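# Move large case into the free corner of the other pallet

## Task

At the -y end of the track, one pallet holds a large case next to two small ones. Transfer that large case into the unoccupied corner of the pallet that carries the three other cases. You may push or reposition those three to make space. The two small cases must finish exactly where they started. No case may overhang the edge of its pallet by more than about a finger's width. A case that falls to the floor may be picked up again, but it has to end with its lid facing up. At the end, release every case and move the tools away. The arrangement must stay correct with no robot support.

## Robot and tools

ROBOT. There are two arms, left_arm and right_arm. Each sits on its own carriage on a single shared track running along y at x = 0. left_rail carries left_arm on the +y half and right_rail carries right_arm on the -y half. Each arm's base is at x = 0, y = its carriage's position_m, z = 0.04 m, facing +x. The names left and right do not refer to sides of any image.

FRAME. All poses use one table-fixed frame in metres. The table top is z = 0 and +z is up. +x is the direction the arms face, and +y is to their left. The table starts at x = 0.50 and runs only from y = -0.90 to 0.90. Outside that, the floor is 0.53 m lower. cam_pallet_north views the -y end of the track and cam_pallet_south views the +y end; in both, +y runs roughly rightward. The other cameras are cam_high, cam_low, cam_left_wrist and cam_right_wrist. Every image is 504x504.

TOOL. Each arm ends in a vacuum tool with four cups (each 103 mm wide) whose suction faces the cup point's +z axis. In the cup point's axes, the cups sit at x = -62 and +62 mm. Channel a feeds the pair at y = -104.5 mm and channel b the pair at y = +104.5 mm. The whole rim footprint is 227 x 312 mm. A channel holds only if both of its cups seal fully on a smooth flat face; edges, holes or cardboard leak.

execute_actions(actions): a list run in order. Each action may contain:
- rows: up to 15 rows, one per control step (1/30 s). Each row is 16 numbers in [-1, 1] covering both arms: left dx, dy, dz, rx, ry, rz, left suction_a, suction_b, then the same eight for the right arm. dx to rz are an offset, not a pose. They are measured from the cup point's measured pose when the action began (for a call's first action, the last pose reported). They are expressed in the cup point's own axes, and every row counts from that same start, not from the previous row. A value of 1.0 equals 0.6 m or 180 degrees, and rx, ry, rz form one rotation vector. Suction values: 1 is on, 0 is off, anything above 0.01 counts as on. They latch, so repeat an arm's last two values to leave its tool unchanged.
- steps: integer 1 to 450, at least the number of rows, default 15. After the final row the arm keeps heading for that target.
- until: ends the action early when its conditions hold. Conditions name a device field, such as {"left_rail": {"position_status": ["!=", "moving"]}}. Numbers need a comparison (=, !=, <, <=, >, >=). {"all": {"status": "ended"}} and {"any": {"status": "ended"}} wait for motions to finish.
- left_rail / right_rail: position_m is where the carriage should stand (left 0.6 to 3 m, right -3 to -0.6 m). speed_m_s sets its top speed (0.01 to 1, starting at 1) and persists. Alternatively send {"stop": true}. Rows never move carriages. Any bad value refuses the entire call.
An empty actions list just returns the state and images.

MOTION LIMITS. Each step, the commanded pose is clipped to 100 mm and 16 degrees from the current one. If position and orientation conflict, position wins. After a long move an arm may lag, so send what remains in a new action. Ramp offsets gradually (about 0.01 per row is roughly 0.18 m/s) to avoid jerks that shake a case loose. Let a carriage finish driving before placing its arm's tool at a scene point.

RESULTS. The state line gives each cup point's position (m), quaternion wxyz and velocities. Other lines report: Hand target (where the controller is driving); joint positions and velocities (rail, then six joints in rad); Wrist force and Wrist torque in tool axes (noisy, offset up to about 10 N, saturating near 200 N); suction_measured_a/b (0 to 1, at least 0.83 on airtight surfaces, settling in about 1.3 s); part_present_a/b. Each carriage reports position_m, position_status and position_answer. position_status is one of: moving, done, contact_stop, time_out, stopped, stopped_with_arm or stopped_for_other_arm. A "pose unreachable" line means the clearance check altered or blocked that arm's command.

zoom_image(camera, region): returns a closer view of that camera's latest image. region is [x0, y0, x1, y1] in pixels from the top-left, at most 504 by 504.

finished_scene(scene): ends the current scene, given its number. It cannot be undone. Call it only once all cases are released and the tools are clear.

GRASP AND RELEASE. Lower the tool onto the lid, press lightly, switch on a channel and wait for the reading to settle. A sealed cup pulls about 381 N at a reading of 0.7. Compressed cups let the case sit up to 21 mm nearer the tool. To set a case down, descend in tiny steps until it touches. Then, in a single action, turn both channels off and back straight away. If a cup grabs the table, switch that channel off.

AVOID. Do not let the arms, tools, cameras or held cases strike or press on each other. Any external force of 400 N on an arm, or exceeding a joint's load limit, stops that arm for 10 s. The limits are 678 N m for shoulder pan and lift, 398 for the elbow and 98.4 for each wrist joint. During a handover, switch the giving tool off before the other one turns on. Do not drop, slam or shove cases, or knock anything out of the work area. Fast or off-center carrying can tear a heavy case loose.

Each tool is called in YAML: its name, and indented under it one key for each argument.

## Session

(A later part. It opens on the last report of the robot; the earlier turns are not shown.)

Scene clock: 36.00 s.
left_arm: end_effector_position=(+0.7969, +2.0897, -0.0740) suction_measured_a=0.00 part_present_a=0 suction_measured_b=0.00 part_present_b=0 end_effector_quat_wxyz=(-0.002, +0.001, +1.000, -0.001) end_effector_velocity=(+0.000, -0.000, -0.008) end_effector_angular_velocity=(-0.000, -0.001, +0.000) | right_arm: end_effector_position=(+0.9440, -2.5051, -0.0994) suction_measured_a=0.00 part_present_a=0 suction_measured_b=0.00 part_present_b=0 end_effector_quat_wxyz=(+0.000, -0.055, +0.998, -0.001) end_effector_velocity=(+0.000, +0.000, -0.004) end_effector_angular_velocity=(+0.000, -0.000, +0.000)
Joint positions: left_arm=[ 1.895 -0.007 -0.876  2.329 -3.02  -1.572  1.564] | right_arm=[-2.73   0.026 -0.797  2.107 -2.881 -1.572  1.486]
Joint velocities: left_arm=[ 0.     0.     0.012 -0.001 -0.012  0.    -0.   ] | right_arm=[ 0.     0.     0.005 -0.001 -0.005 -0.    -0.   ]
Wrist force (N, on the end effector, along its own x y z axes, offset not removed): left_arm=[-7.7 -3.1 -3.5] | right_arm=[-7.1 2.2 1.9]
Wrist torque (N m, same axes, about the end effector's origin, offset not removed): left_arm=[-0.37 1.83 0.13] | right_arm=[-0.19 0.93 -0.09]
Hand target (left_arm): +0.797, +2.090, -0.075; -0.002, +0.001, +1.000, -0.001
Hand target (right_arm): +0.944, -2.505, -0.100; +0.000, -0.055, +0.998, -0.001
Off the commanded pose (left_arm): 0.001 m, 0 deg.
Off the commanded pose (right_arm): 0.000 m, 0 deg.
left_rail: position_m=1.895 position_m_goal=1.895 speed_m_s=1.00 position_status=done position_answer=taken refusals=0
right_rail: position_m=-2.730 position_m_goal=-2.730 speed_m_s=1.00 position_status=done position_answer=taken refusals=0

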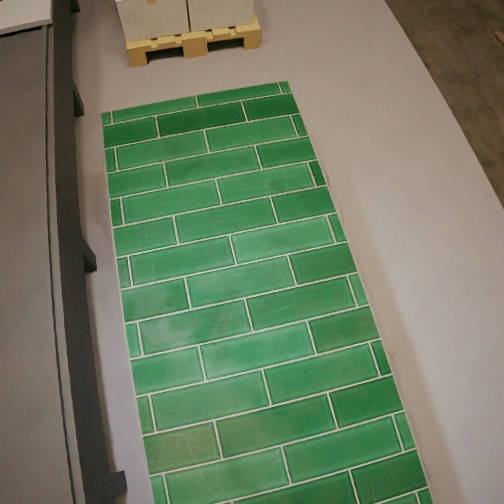

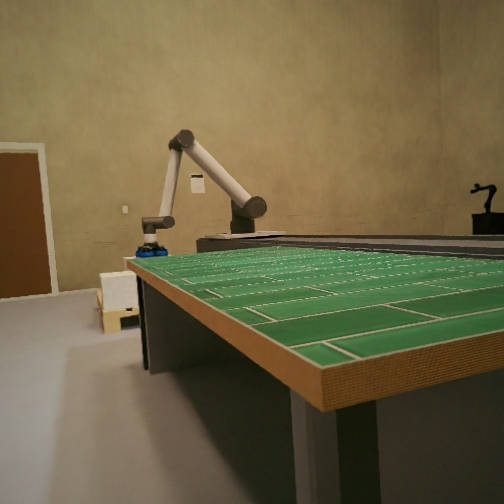

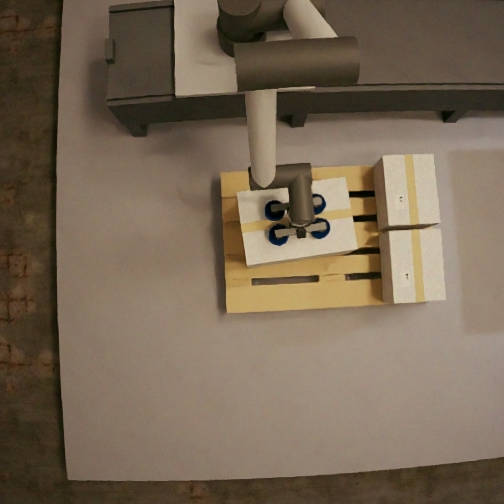

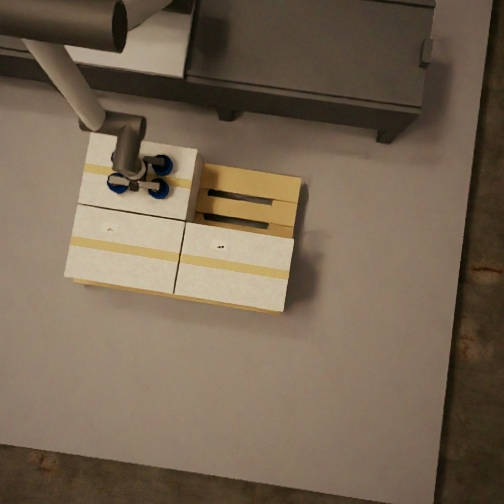

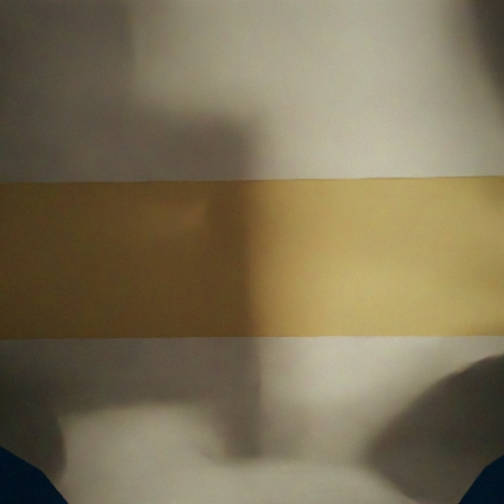

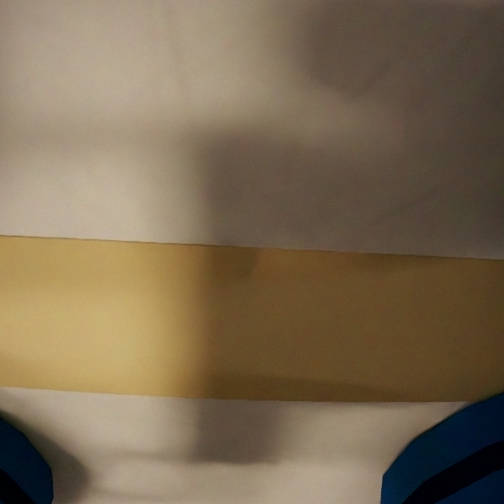

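execute_actions:
  actions:
    - {"rows":[ [0,0,0.006,0,0,0,0,0,0,0,0.004,0,0,0,0,0], [0,0,0.012,0,0,0,0,0,0,0,0.008,0,0,0,0,0], [0,0,0.018,0,0,0,0,0,0,0,0.012,0,0,0,0,0], [0,0,0.024,0,0,0,0,0,0,0,0.016,0,0,0,0,0], [0,0,0.030,0,0,0,0,0,0,0,0.019,0,0,0,0,0], [0,0,0.035,0,0,0,0,0,0,0,0.021,0,0,0,0,0] ],"steps":10}

Scene clock: 36.60 s.
left_arm: end_effector_position=(+0.7967, +2.0897, -0.0917) suction_measured_a=0.00 part_present_a=0 suction_measured_b=0.00 part_present_b=0 end_effector_quat_wxyz=(-0.002, +0.001, +1.000, -0.001) end_effector_velocity=(+0.000, -0.000, -0.038) end_effector_angular_velocity=(+0.000, +0.000, +0.000) | right_arm: end_effector_position=(+0.9444, -2.5051, -0.1097) suction_measured_a=0.00 part_present_a=0 suction_measured_b=0.00 part_present_b=0 end_effector_quat_wxyz=(+0.001, -0.055, +0.998, -0.001) end_effector_velocity=(+0.001, +0.000, -0.019) end_effector_angular_velocity=(+0.000, -0.001, +0.000)
Joint positions: left_arm=[ 1.895 -0.007 -0.848  2.327 -3.045 -1.572  1.564] | right_arm=[-2.73   0.026 -0.783  2.105 -2.894 -1.572  1.486]
Joint velocities: left_arm=[ 0.    -0.     0.06  -0.007 -0.053  0.    -0.   ] | right_arm=[ 0.    -0.     0.025 -0.004 -0.022  0.    -0.   ]
Wrist force (N, on the end effector, along its own x y z axes, offset not removed): left_arm=[-4.8 -1.9 -2.5] | right_arm=[16.4 -2.1 -151.8]
Wrist torque (N m, same axes, about the end effector's origin, offset not removed): left_arm=[-0.27 1.42 0.13] | right_arm=[-1.01 -0.23 0.02]
Hand target (left_arm): +0.797, +2.090, -0.095; -0.002, +0.001, +1.000, -0.001
Hand target (right_arm): +0.944, -2.505, -0.112; +0.000, -0.055, +0.998, -0.001
Off the commanded pose (left_arm): 0.003 m, 0 deg.
Off the commanded pose (right_arm): 0.002 m, 0 deg.
left_rail: position_m=1.895 position_m_goal=1.895 speed_m_s=1.00 position_status=done position_answer=taken refusals=0
right_rail: position_m=-2.730 position_m_goal=-2.730 speed_m_s=1.00 position_status=done position_answer=taken refusals=0

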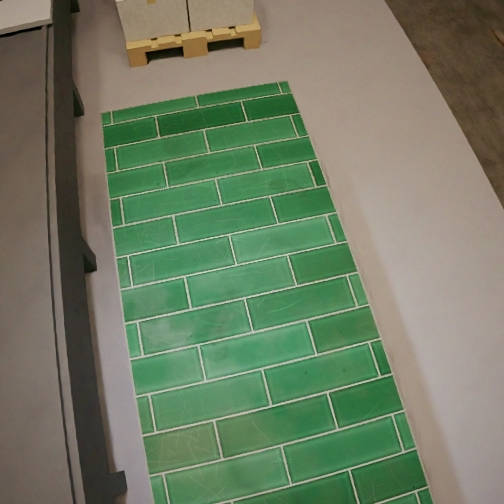

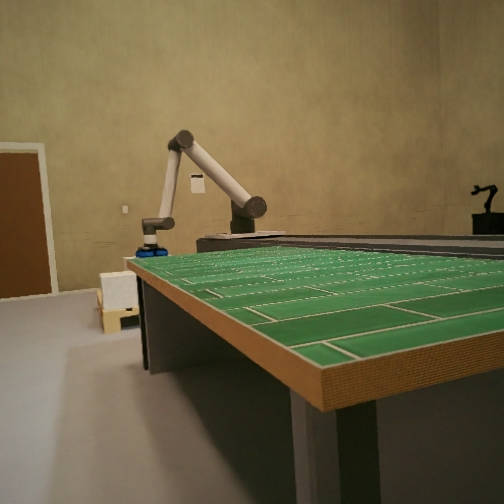

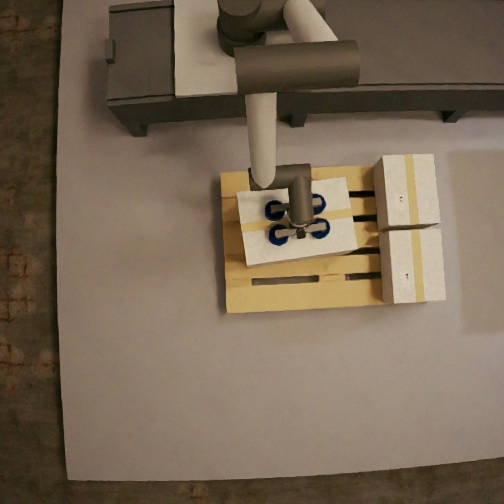

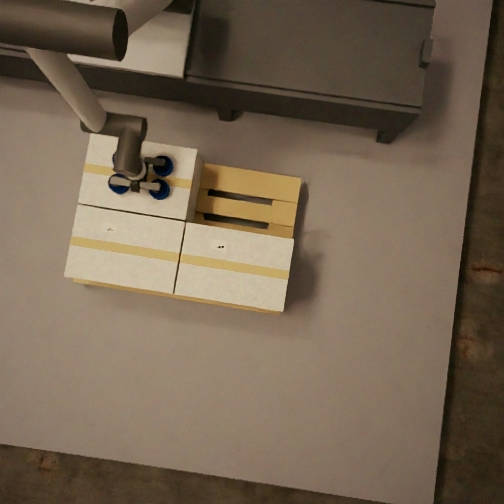

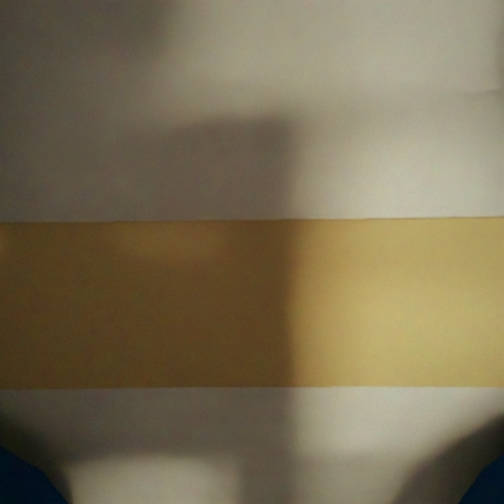

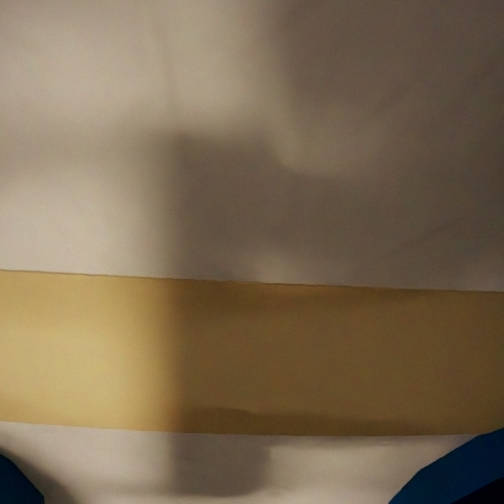

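execute_actions:
  actions:
    - {"rows":[ [0,0,0.009,0,0,0,0,0,0,0,0,0,0,0,1,1], [0,0,0.011,0,0,0,0,0,0,0,0,0,0,0,1,1], [0,0,0.013,0,0,0,0,0,0,0,0,0,0,0,1,1], [0,0,0.015,0,0,0,0,0,0,0,0,0,0,0,1,1], [0,0,0.017,0,0,0,0,0,0,0,0,0,0,0,1,1] ],"steps":20}

Scene clock: 37.67 s.
left_arm: end_effector_position=(+0.7967, +2.0897, -0.1018) suction_measured_a=0.00 part_present_a=0 suction_measured_b=0.00 part_present_b=0 end_effector_quat_wxyz=(-0.002, +0.001, +1.000, -0.001) end_effector_velocity=(-0.000, +0.000, -0.000) end_effector_angular_velocity=(+0.000, +0.000, +0.000) | right_arm: end_effector_position=(+0.9442, -2.5051, -0.1099) suction_measured_a=0.93 part_present_a=1 suction_measured_b=0.93 part_present_b=1 end_effector_quat_wxyz=(+0.000, -0.055, +0.998, -0.001) end_effector_velocity=(+0.001, +0.000, +0.001) end_effector_angular_velocity=(+0.000, -0.002, -0.000)
Joint positions: left_arm=[ 1.895 -0.007 -0.832  2.325 -3.06  -1.572  1.564] | right_arm=[-2.73   0.026 -0.783  2.105 -2.894 -1.572  1.486]
Joint velocities: left_arm=[ 0.     0.     0.001 -0.    -0.    -0.     0.   ] | right_arm=[ 0.     0.    -0.001 -0.001 -0.     0.     0.   ]
Wrist force (N, on the end effector, along its own x y z axes, offset not removed): left_arm=[-1.4 -1.9 -36.9] | right_arm=[-1.2 -3.3 35.6]
Wrist torque (N m, same axes, about the end effector's origin, offset not removed): left_arm=[-0.27 1.27 0.12] | right_arm=[5.61 0.51 0.07]
Hand target (left_arm): +0.797, +2.090, -0.102; -0.002, +0.001, +1.000, -0.001
Hand target (right_arm): +0.944, -2.505, -0.110; +0.001, -0.055, +0.998, -0.001
Off the commanded pose (left_arm): 0.000 m, 0 deg.
Off the commanded pose (right_arm): 0.000 m, 0 deg.
left_rail: position_m=1.895 position_m_goal=1.895 speed_m_s=1.00 position_status=done position_answer=taken refusals=0
right_rail: position_m=-2.730 position_m_goal=-2.730 speed_m_s=1.00 position_status=done position_answer=taken refusals=0

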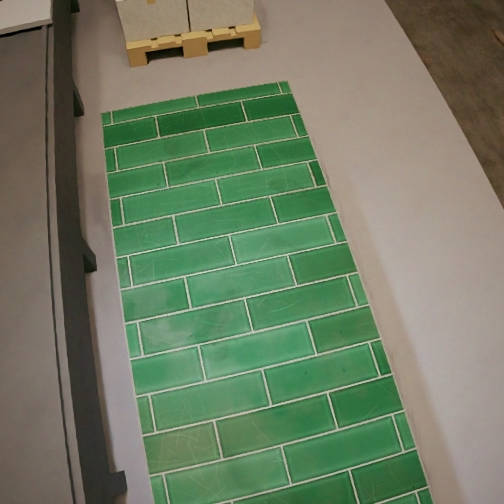

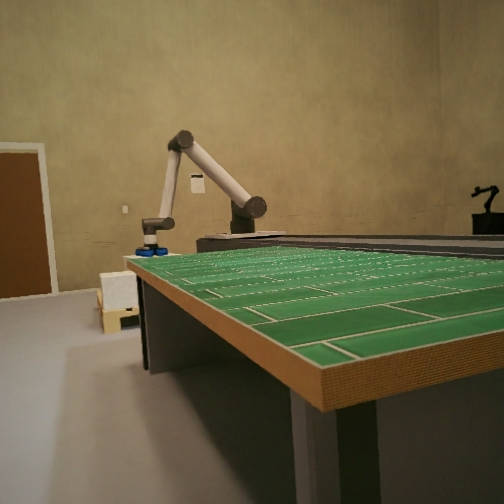

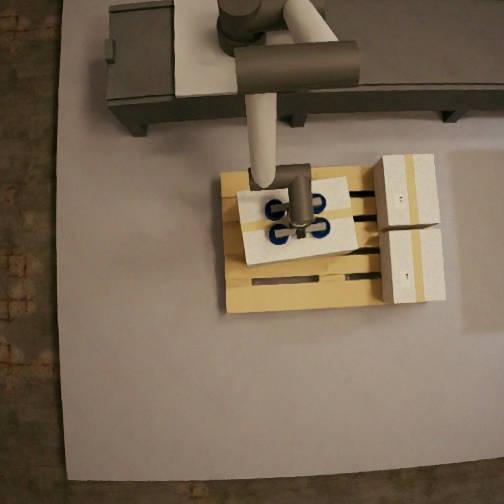

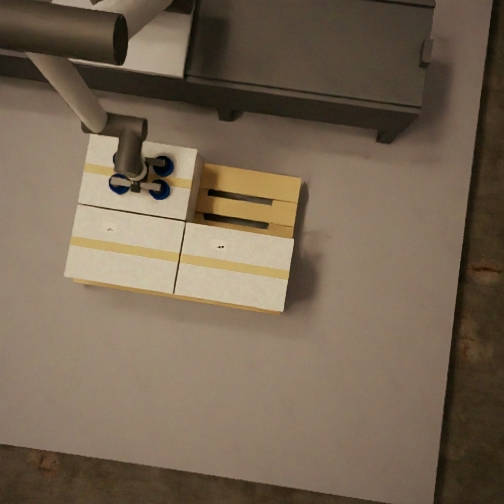

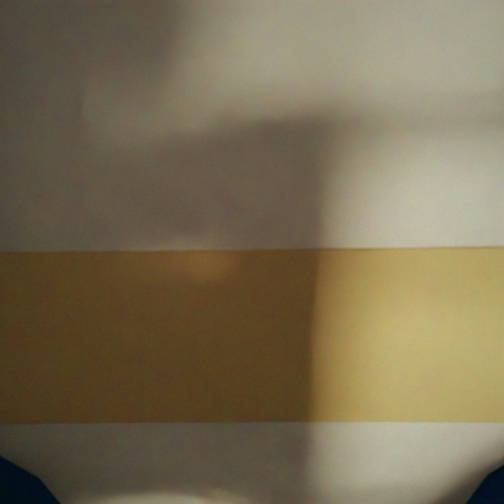

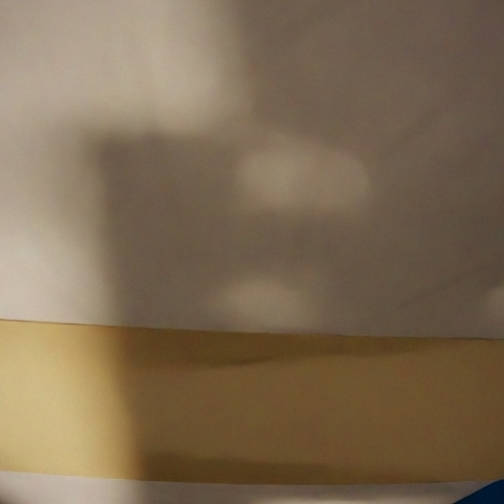

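zoom_image:
  camera: "cam_pallet_north"
  region: [225, 150, 375, 290]

zoom_image:
  camera: "cam_pallet_south"
  region: [60, 110, 220, 250]

Region (225, 150, 375, 290) of cam_pallet_north's 504x504 image, scaled by 3.360, with more detail than that image has; it fills the top 470 rows of this view, and the rest is white.

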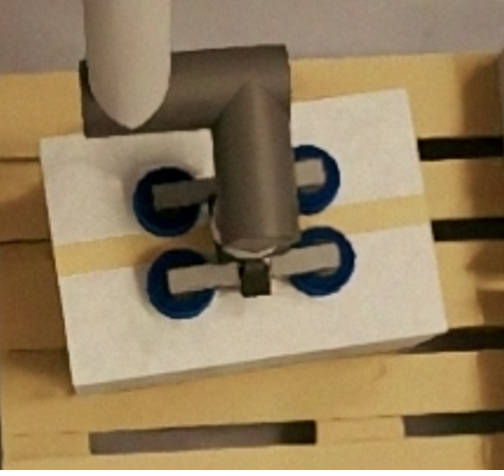

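Region (60, 110, 220, 250) of cam_pallet_south's 504x504 image, scaled by 3.150, with more detail than that image has; it fills the top 441 rows of this view, and the rest is white.

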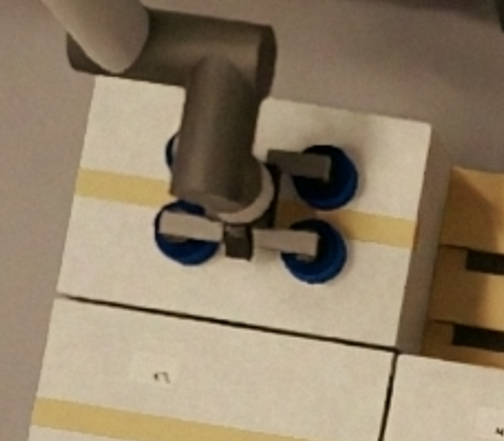

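execute_actions:
  actions:
    - {"rows":[ [0,0,-0.00091,0,0,0,0,0, 0,0,-0.00096,0,0,0,1,1], [0,0,-0.00363,0,0,0,0,0, 0,0,-0.00381,0,0,0,1,1], [0,0,-0.00814,0,0,0,0,0, 0,0,-0.00856,0,0,0,1,1], [0,0,-0.01442,0,0,0,0,0, 0,0,-0.01517,0,0,0,1,1], [0,0,-0.02245,0,0,0,0,0, 0,0,-0.02362,0,0,0,1,1], [0,0,-0.03219,0,0,0,0,0, 0,0,-0.03386,0,0,0,1,1], [0,0,-0.04359,0,0,0,0,0, 0,0,-0.04585,0,0,0,1,1], [0,0,-0.05658,0,0,0,0,0, 0,0,-0.05952,0,0,0,1,1], [0,0,-0.07111,0,0,0,0,0, 0,0,-0.07480,0,0,0,1,1], [0,0,-0.08711,0,0,0,0,0, 0,0,-0.09163,0,0,0,1,1], [-0.00015,-0.00071,-0.10450,0,0,0,0,0, 0.00004,0.00098,-0.10992,0,0,0,1,1], [-0.00060,-0.00284,-0.12320,0,0,0,0,0, 0.00017,0.00390,-0.12958,0,0,0,1,1], [-0.00134,-0.00638,-0.14311,0,0,0,0,0, 0.00038,0.00875,-0.15053,0,0,0,1,1], [-0.00237,-0.01130,-0.16413,0,0,0,0,0, 0.00068,0.01551,-0.17264,0,0,0,1,1], [-0.00368,-0.01759,-0.18618,0,0,0,0,0, 0.00106,0.02414,-0.19583,0,0,0,1,1] ],"steps":15}
    - {"rows":[ [-0.00513,-0.02450,-0.10462,0,0,0,0,0, 0.00148,0.03363,-0.11004,0,0,0.0004,1,1], [-0.00700,-0.03343,-0.12836,0,0,0,0,0, 0.00202,0.04588,-0.13502,0,0,0.0014,1,1], [-0.00914,-0.04361,-0.15278,0,0,0,0,0, 0.00263,0.05985,-0.16070,0,0,0.0031,1,1], [-0.01152,-0.05499,-0.17777,0,0,0,0,0, 0.00332,0.07546,-0.18698,0,0,0.0053,1,1], [-0.01415,-0.06752,-0.20319,0,0,0,0,0, 0.00407,0.09267,-0.21372,0,0,0.0081,1,1], [-0.01700,-0.08114,-0.22893,0,0,0,0,0, 0.00490,0.11136,-0.24079,0,0,0.0111,1,1], [-0.02007,-0.09578,-0.25485,0,0,0,0,0, 0.00578,0.13145,-0.26806,0,0,0.0144,1,1], [-0.02333,-0.11138,-0.28084,0,0,0,0,0, 0.00672,0.15286,-0.29540,0,0,0.0178,1,1], [-0.02678,-0.12785,-0.30676,0,0,0,0,0, 0.00772,0.17545,-0.32266,0,0,0.0211,1,1], [-0.03040,-0.14511,-0.33250,0,0,0,0,0, 0.00876,0.19915,-0.34974,0,0,0.0242,1,1], [-0.03417,-0.16308,-0.35793,0,0,0,0,0, 0.00984,0.22381,-0.37648,0,0,0.0269,1,1], [-0.03806,-0.18169,-0.38291,0,0,0,0,0, 0.01096,0.24934,-0.40276,0,0,0.0291,1,1], [-0.04207,-0.20081,-0.40733,0,0,0,0,0, 0.01212,0.27559,-0.42844,0,0,0.0308,1,1], [-0.04617,-0.22038,-0.43108,0,0,0,0,0, 0.01330,0.30244,-0.45342,0,0,0.0318,1,1], [-0.05034,-0.24030,-0.45402,0,0,0,0,0, 0.01450,0.32977,-0.47755,0,0,0.0322,1,1] ],"steps":15}
    - {"rows":[ [-0.02040,-0.09737,-0.11814,0,0,0,0,0, 0.01704,0.13267,-0.12426,0,0,0.0053,1,1], [-0.02465,-0.11767,-0.13916,0,0,0,0,0, 0.02059,0.16033,-0.14638,0,0,0.0053,1,1], [-0.02892,-0.13803,-0.15908,0,0,0,0,0, 0.02415,0.18807,-0.16732,0,0,0.0053,1,1], [-0.03317,-0.15834,-0.17777,0,0,0,0,0, 0.02771,0.21573,-0.18698,0,0,0.0053,1,1], [-0.03739,-0.17850,-0.19516,0,0,0,0,0, 0.03123,0.24320,-0.20527,0,0,0.0053,1,1], [-0.04157,-0.19841,-0.21116,0,0,0,0,0, 0.03472,0.27033,-0.22210,0,0,0.0053,1,1], [-0.04567,-0.21798,-0.22569,0,0,0,0,0, 0.03814,0.29699,-0.23739,0,0,0.0053,1,1], [-0.04967,-0.23711,-0.23868,0,0,0,0,0, 0.04149,0.32305,-0.25106,0,0,0.0053,1,1], [-0.05357,-0.25571,-0.25008,0,0,0,0,0, 0.04475,0.34840,-0.26304,0,0,0.0053,1,1], [-0.05734,-0.27368,-0.25982,0,0,0,0,0, 0.04789,0.37288,-0.27329,0,0,0.0053,1,1], [-0.06095,-0.29094,-0.26785,0,0,0,0,0, 0.05091,0.39641,-0.28173,0,0,0.0053,1,1], [-0.06440,-0.30741,-0.27413,0,0,0,0,0, 0.05379,0.41884,-0.28834,0,0,0.0053,1,1], [-0.06767,-0.32301,-0.27864,0,0,0,0,0, 0.05652,0.44010,-0.29309,0,0,0.0053,1,1], [-0.07074,-0.33765,-0.28136,0,0,0,0,0, 0.05908,0.46004,-0.29595,0,0,0.0053,1,1], [-0.07359,-0.35127,-0.28227,0,0,0,0,0, 0.06147,0.47860,-0.29690,0,0,0.0053,1,1] ],"steps":15}
    - {"rows":[ [-0.01526,-0.07286,-0.01442,0,0,0,0,0, 0.01441,0.09904,-0.01517,0,0,0.001,1,1], [-0.01765,-0.08424,-0.01442,0,0,0,0,0, 0.01666,0.11452,-0.01517,0,0,0.001,1,1], [-0.01978,-0.09442,-0.01442,0,0,0,0,0, 0.01868,0.12835,-0.01517,0,0,0.001,1,1], [-0.02165,-0.10334,-0.01442,0,0,0,0,0, 0.02044,0.14048,-0.01517,0,0,0.001,1,1], [-0.02325,-0.11097,-0.01442,0,0,0,0,0, 0.02195,0.15086,-0.01517,0,0,0.001,1,1], [-0.02457,-0.11726,-0.01442,0,0,0,0,0, 0.02319,0.15940,-0.01517,0,0,0.001,1,1], [-0.02560,-0.12218,-0.01442,0,0,0,0,0, 0.02417,0.16610,-0.01517,0,0,0.001,1,1], [-0.02634,-0.12572,-0.01442,0,0,0,0,0, 0.02487,0.17090,-0.01517,0,0,0.001,1,1], [-0.02678,-0.12785,-0.01442,0,0,0,0,0, 0.02529,0.17379,-0.01517,0,0,0.001,1,1], [-0.02693,-0.12856,-0.01442,0,0,0,0,0, 0.02543,0.17476,-0.01517,0,0,0.001,1,1] ],"steps":10}

Scene clock: 51.87 s.
left_arm: end_effector_position=(+0.8643, +1.7603, +0.3270) suction_measured_a=0.00 part_present_a=0 suction_measured_b=0.00 part_present_b=0 end_effector_quat_wxyz=(+0.007, +0.003, +1.000, -0.003) end_effector_velocity=(+0.023, -0.102, +0.001) end_effector_angular_velocity=(+0.001, +0.000, +0.001) | right_arm: end_effector_position=(+0.8652, -2.0715, +0.3329) suction_measured_a=0.93 part_present_a=1 suction_measured_b=0.93 part_present_b=1 end_effector_quat_wxyz=(+0.009, -0.011, +1.000, +0.004) end_effector_velocity=(-0.018, +0.137, -0.000) end_effector_angular_velocity=(-0.001, -0.002, -0.004)
Joint positions: left_arm=[ 1.895 -0.386 -1.377  2.151 -2.361 -1.571  1.191] | right_arm=[-2.73   0.465 -1.174  1.846 -2.263 -1.572  2.014]
Joint velocities: left_arm=[ 0.    -0.102  0.038 -0.052  0.014  0.003 -0.102] | right_arm=[ 0.     0.124  0.066 -0.105  0.037 -0.005  0.127]
Wrist force (N, on the end effector, along its own x y z axes, offset not removed): left_arm=[-5.6 -4.0 -2.2] | right_arm=[4.7 19.5 35.8]
Wrist torque (N m, same axes, about the end effector's origin, offset not removed): left_arm=[-0.60 1.53 0.15] | right_arm=[4.34 0.84 -0.33]
Hand target (left_arm): +0.867, +1.750, +0.327; +0.007, +0.003, +1.000, -0.003
Hand target (right_arm): +0.864, -2.058, +0.333; +0.010, -0.011, +1.000, +0.004
Off the commanded pose (left_arm): 0.011 m, 0 deg.
Off the commanded pose (right_arm): 0.014 m, 0 deg.
left_rail: position_m=1.895 position_m_goal=1.895 speed_m_s=1.00 position_status=done position_answer=taken refusals=0
right_rail: position_m=-2.730 position_m_goal=-2.730 speed_m_s=1.00 position_status=done position_answer=taken refusals=0

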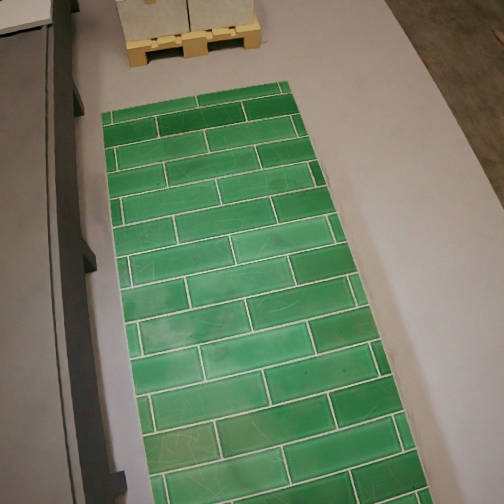

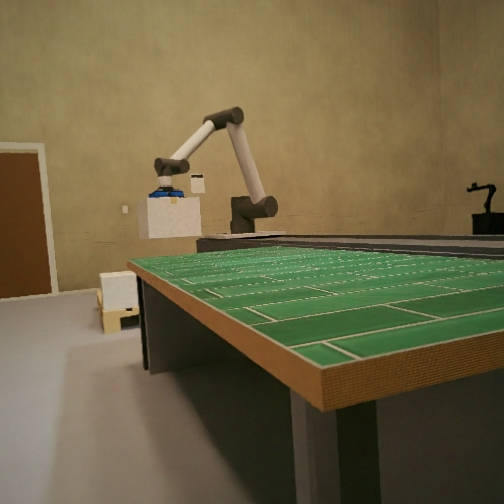

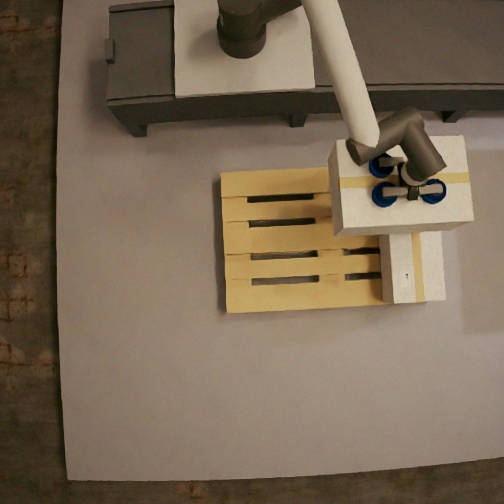

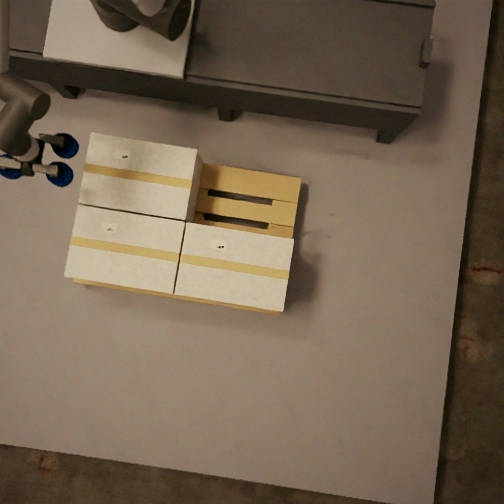

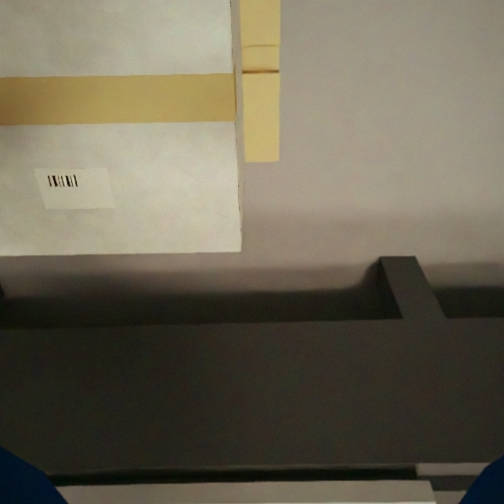

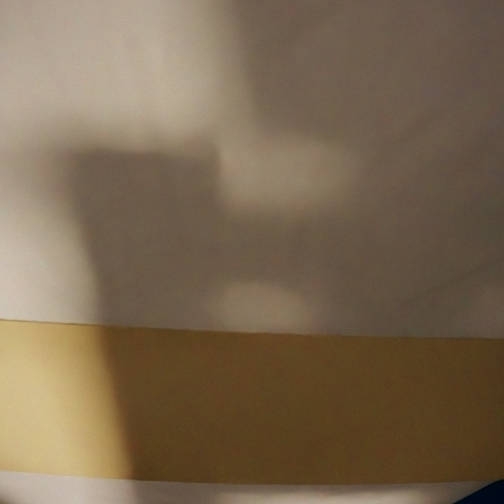

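execute_actions:
  actions:
    - {"right_rail":{"position_m":-0.6},"left_rail":{"position_m":2.4},"steps":1}

Scene clock: 53.13 s.
left_arm: end_effector_position=(+0.8667, +1.7500, +0.3270) suction_measured_a=0.00 part_present_a=0 suction_measured_b=0.00 part_present_b=0 end_effector_quat_wxyz=(+0.007, +0.003, +1.000, -0.003) end_effector_velocity=(+0.000, -0.000, -0.000) end_effector_angular_velocity=(+0.000, +0.000, -0.000) | right_arm: end_effector_position=(+0.8636, -2.0576, +0.3330) suction_measured_a=0.93 part_present_a=1 suction_measured_b=0.93 part_present_b=1 end_effector_quat_wxyz=(+0.010, -0.011, +1.000, +0.004) end_effector_velocity=(-0.000, +0.000, +0.000) end_effector_angular_velocity=(+0.000, +0.000, +0.000)
Joint positions: left_arm=[ 1.895 -0.396 -1.373  2.145 -2.36  -1.571  1.18 ] | right_arm=[-2.73   0.478 -1.167  1.834 -2.259 -1.573  2.027]
Joint velocities: left_arm=[ 0. -0.  0. -0.  0.  0. -0.] | right_arm=[ 0.  0.  0. -0.  0.  0.  0.]
Wrist force (N, on the end effector, along its own x y z axes, offset not removed): left_arm=[-7.9 -1.2 -1.8] | right_arm=[-3.0 7.1 35.1]
Wrist torque (N m, same axes, about the end effector's origin, offset not removed): left_arm=[-0.23 1.75 0.16] | right_arm=[6.53 1.17 -0.13]
Hand target (left_arm): +0.867, +1.752, +0.327; +0.007, +0.003, +1.000, -0.003
Hand target (right_arm): +0.864, -2.055, +0.333; +0.009, -0.011, +1.000, +0.004
Off the commanded pose (left_arm): 0.000 m, 0 deg.
Off the commanded pose (right_arm): 0.000 m, 0 deg.
left_rail: position_m=1.895 position_m_goal=2.400 speed_m_s=1.00 position_status=moving position_answer=taken refusals=0
right_rail: position_m=-2.730 position_m_goal=-0.600 speed_m_s=1.00 position_status=moving position_answer=taken refusals=0

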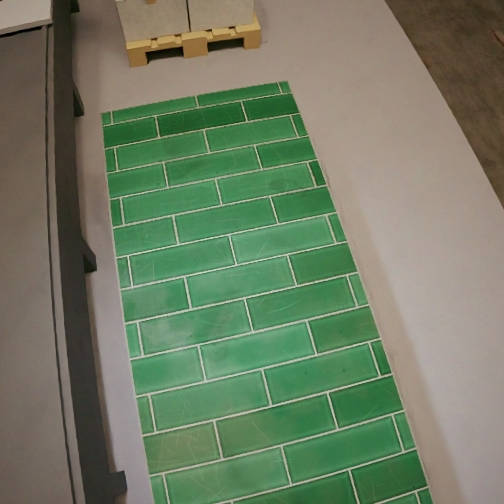

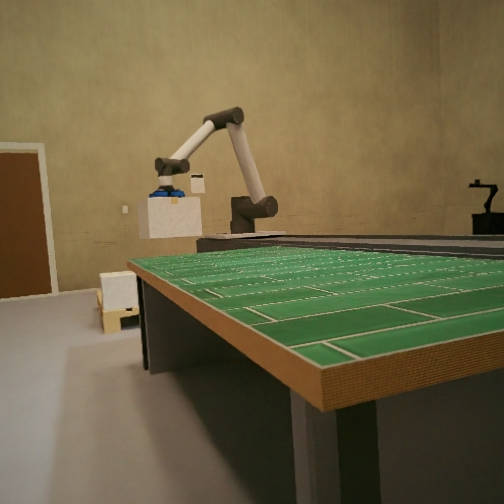

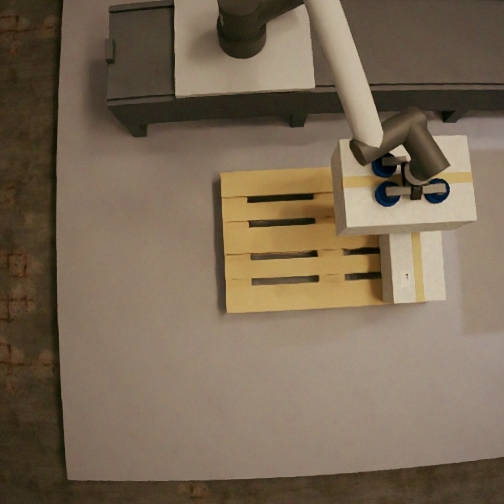

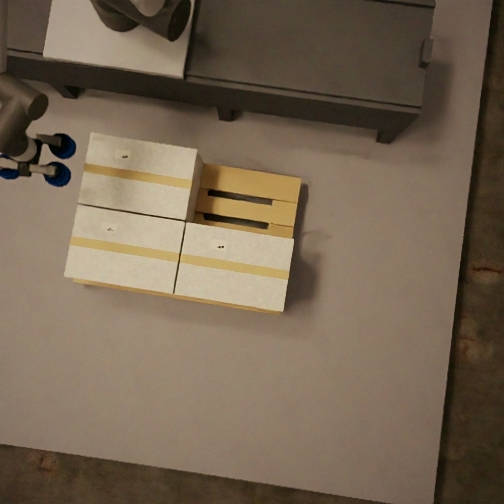

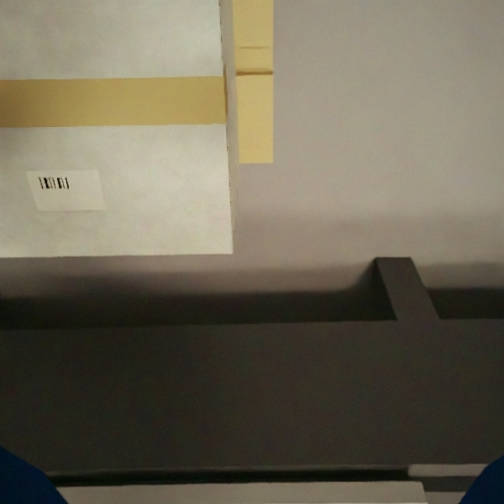

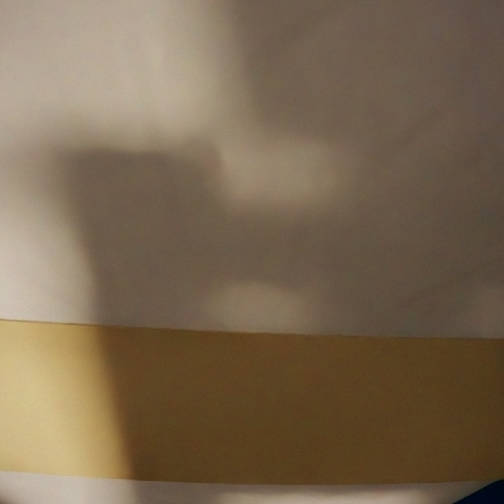

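zoom_image:
  camera: "cam_low"
  region: [120, 150, 240, 260]

zoom_image:
  camera: "cam_pallet_north"
  region: [310, 110, 504, 320]

Region (120, 150, 240, 260) of cam_low's 504x504 image, scaled by 4.200, with more detail than that image has; it fills the top 462 rows of this view, and the rest is white.

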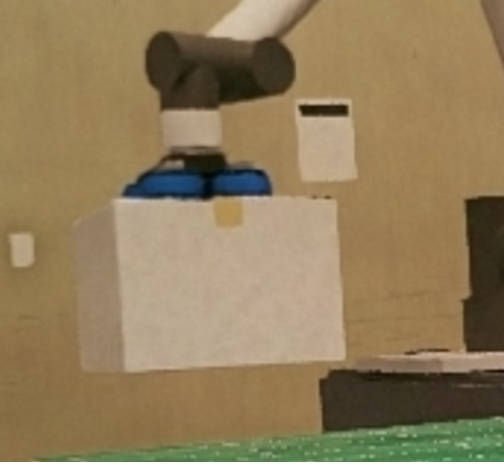

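Region (310, 110, 504, 320) of cam_pallet_north's 504x504 image, scaled by 2.400, with more detail than that image has; it fills the left 466 columns of this view, and the rest is white.

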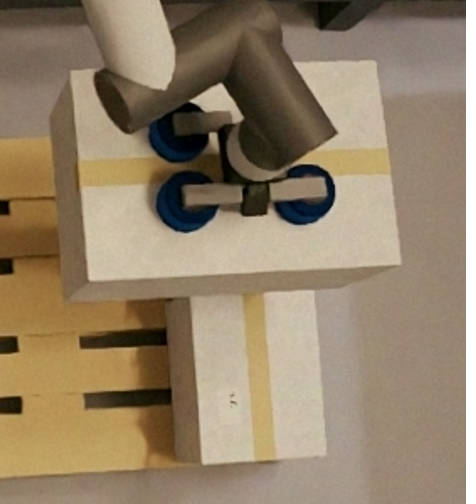

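execute_actions:
  actions: []

Scene clock: 57.47 s.
left_arm: end_effector_position=(+0.8669, +2.2550, +0.3270) suction_measured_a=0.00 part_present_a=0 suction_measured_b=0.00 part_present_b=0 end_effector_quat_wxyz=(+0.007, +0.003, +1.000, -0.003) end_effector_velocity=(-0.000, +0.000, +0.000) end_effector_angular_velocity=(-0.000, -0.000, -0.000) | right_arm: end_effector_position=(+0.8639, +0.0730, +0.3329) suction_measured_a=0.93 part_present_a=1 suction_measured_b=0.93 part_present_b=1 end_effector_quat_wxyz=(+0.009, -0.011, +1.000, +0.004) end_effector_velocity=(+0.000, +0.000, +0.000) end_effector_angular_velocity=(+0.000, -0.000, +0.000)
Joint positions: left_arm=[ 2.4   -0.397 -1.372  2.145 -2.36  -1.571  1.18 ] | right_arm=[-0.6    0.478 -1.167  1.834 -2.258 -1.573  2.027]
Joint velocities: left_arm=[ 0.  0. -0. -0.  0. -0.  0.] | right_arm=[ 0. -0. -0.  0. -0. -0. -0.]
Wrist force (N, on the end effector, along its own x y z axes, offset not removed): left_arm=[-3.8 -2.6 0.0] | right_arm=[0.1 1.0 36.9]
Wrist torque (N m, same axes, about the end effector's origin, offset not removed): left_arm=[-0.42 1.18 0.18] | right_arm=[5.63 0.58 0.02]
Hand target (left_arm): +0.867, +2.255, +0.327; +0.007, +0.003, +1.000, -0.003
Hand target (right_arm): +0.864, +0.073, +0.333; +0.009, -0.011, +1.000, +0.004
Off the commanded pose (left_arm): 0.000 m, 0 deg.
Off the commanded pose (right_arm): 0.000 m, 0 deg.
left_rail: position_m=2.400 position_m_goal=2.400 speed_m_s=1.00 position_status=done position_answer=taken refusals=0
right_rail: position_m=-0.600 position_m_goal=-0.600 speed_m_s=1.00 position_status=done position_answer=taken refusals=0

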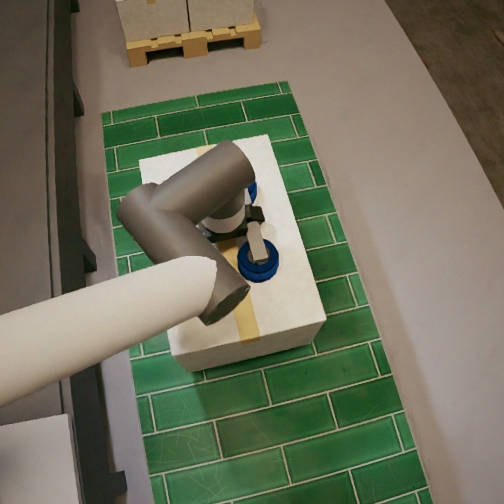

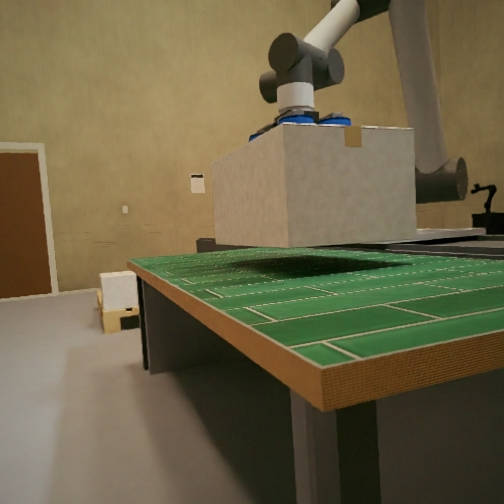

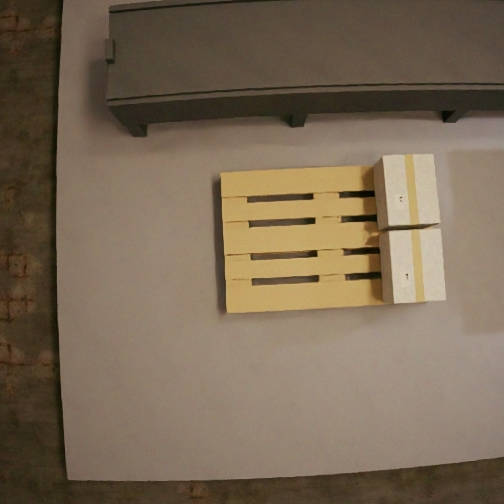

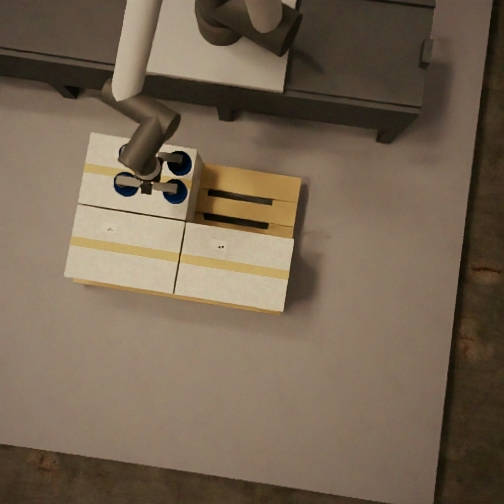

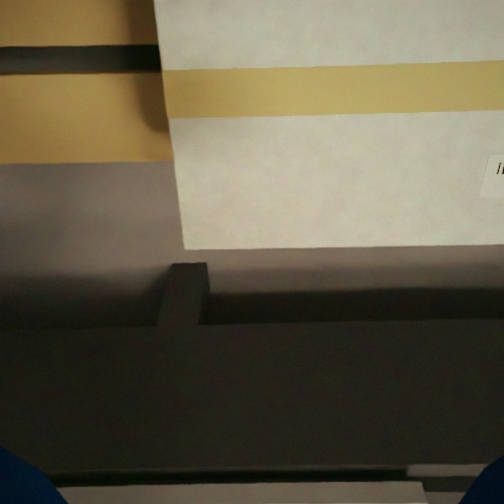

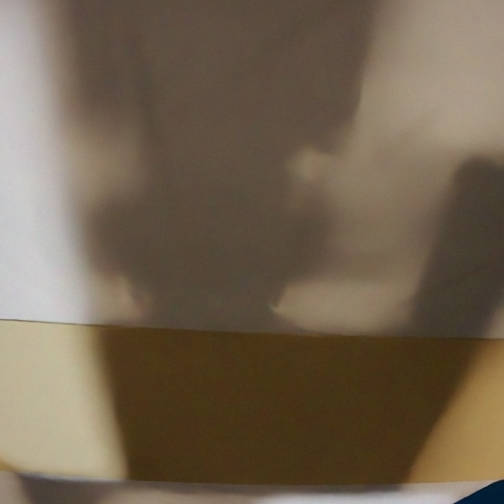

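execute_actions:
  actions:
    - {"rows":[ [0,-0.0061,-0.0007,0,0.0001,0,0,0, 0,0,0.0020,0.0001,0.0001,0.0001,1,1], [0,-0.0239,-0.0029,-0.0002,0.0004,-0.0002,0,0, 0,0,0.0076,0.0002,0.0005,0.0004,1,1], [0,-0.0515,-0.0062,-0.0004,0.0009,-0.0004,0,0, 0,0,0.0165,0.0005,0.0012,0.0008,1,1], [0,-0.0864,-0.0104,-0.0007,0.0016,-0.0007,0,0, 0,0,0.0276,0.0009,0.0020,0.0013,1,1], [0,-0.1250,-0.0150,-0.0010,0.0023,-0.0010,0,0, 0,0,0.0400,0.0013,0.0029,0.0019,1,1], [0,-0.1636,-0.0196,-0.0012,0.0029,-0.0012,0,0, 0,0,0.0524,0.0016,0.0037,0.0024,1,1], [0,-0.1985,-0.0238,-0.0015,0.0036,-0.0015,0,0, 0,0,0.0635,0.0020,0.0045,0.0029,1,1], [0,-0.2261,-0.0271,-0.0017,0.0041,-0.0017,0,0, 0,0,0.0724,0.0023,0.0052,0.0033,1,1], [0,-0.2439,-0.0293,-0.0019,0.0044,-0.0019,0,0, 0,0,0.0780,0.0024,0.0056,0.0036,1,1], [0,-0.2500,-0.0300,-0.0019,0.0045,-0.0019,0,0, 0,0,0.0800,0.0025,0.0057,0.0037,1,1] ],"steps":10}

Scene clock: 59.03 s.
left_arm: end_effector_position=(+0.8648, +2.1648, +0.3394) suction_measured_a=0.00 part_present_a=0 suction_measured_b=0.00 part_present_b=0 end_effector_quat_wxyz=(+0.004, +0.002, +1.000, -0.002) end_effector_velocity=(-0.018, -0.502, +0.065) end_effector_angular_velocity=(+0.012, +0.041, +0.003) | right_arm: end_effector_position=(+0.8641, +0.0730, +0.3025) suction_measured_a=0.93 part_present_a=1 suction_measured_b=0.93 part_present_b=1 end_effector_quat_wxyz=(+0.004, -0.007, +1.000, +0.001) end_effector_velocity=(-0.002, -0.001, -0.163) end_effector_angular_velocity=(-0.031, +0.068, -0.038)
Joint positions: left_arm=[ 2.4   -0.492 -1.365  2.11  -2.324 -1.571  1.083] | right_arm=[-0.6    0.477 -1.141  1.843 -2.28  -1.572  2.034]
Joint velocities: left_arm=[ 0.    -0.515  0.064 -0.218  0.196 -0.005 -0.518] | right_arm=[ 0.    -0.002  0.135  0.049 -0.11   0.004  0.037]
Wrist force (N, on the end effector, along its own x y z axes, offset not removed): left_arm=[-5.2 -1.4 -4.9] | right_arm=[2.9 5.4 47.2]
Wrist torque (N m, same axes, about the end effector's origin, offset not removed): left_arm=[-0.16 1.43 0.15] | right_arm=[6.64 0.34 0.11]
Hand target (left_arm): +0.863, +2.108, +0.346; +0.001, +0.001, +1.000, -0.001
Hand target (right_arm): +0.864, +0.073, +0.285; +0.000, -0.005, +1.000, -0.000
Off the commanded pose (left_arm): 0.060 m, 1 deg.
Off the commanded pose (right_arm): 0.018 m, 0 deg.
left_rail: position_m=2.400 position_m_goal=2.400 speed_m_s=1.00 position_status=done position_answer=taken refusals=0
right_rail: position_m=-0.600 position_m_goal=-0.600 speed_m_s=1.00 position_status=done position_answer=taken refusals=0

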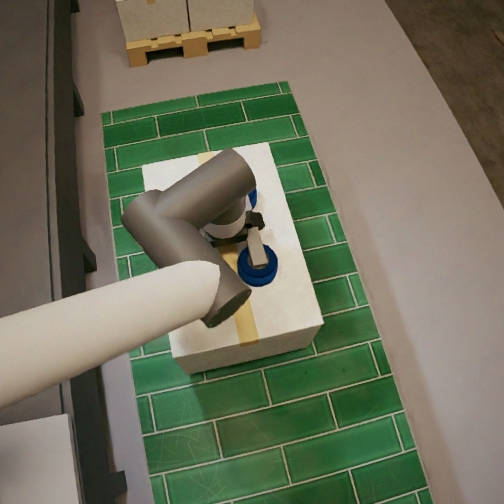

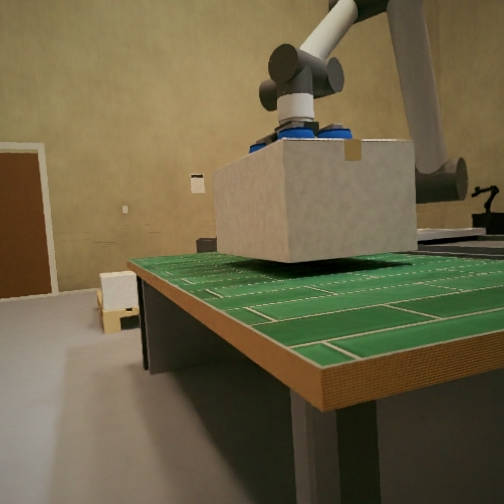

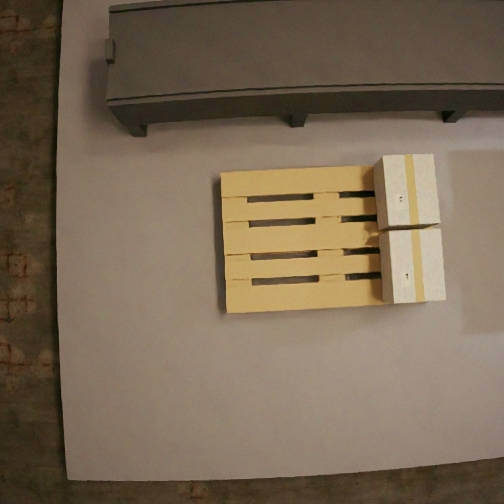

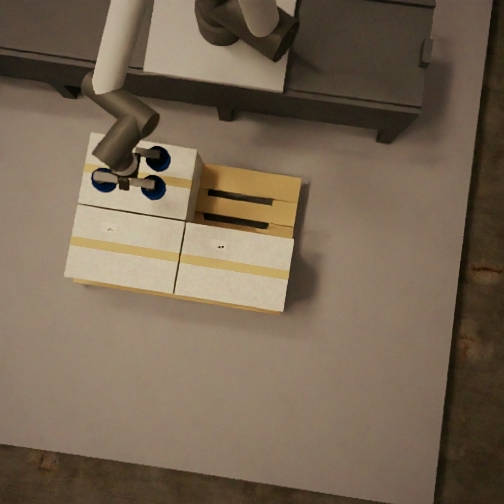

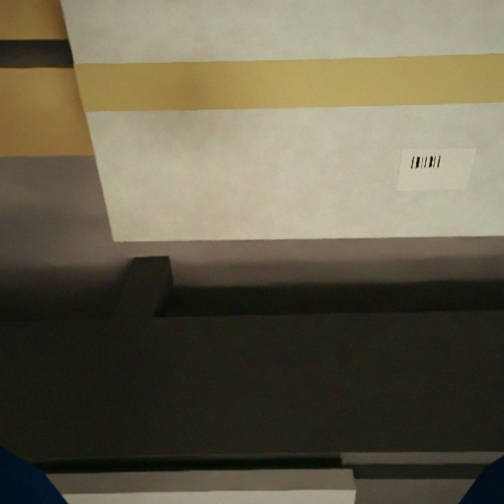

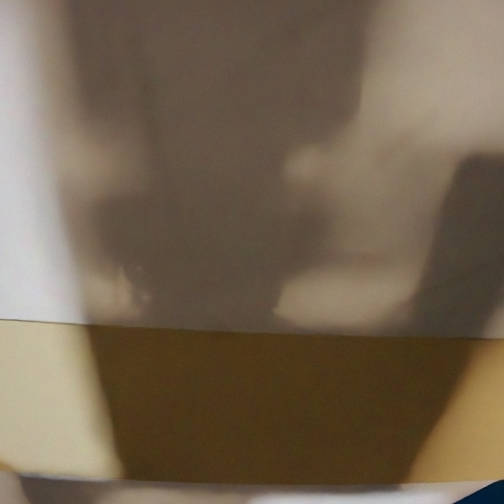

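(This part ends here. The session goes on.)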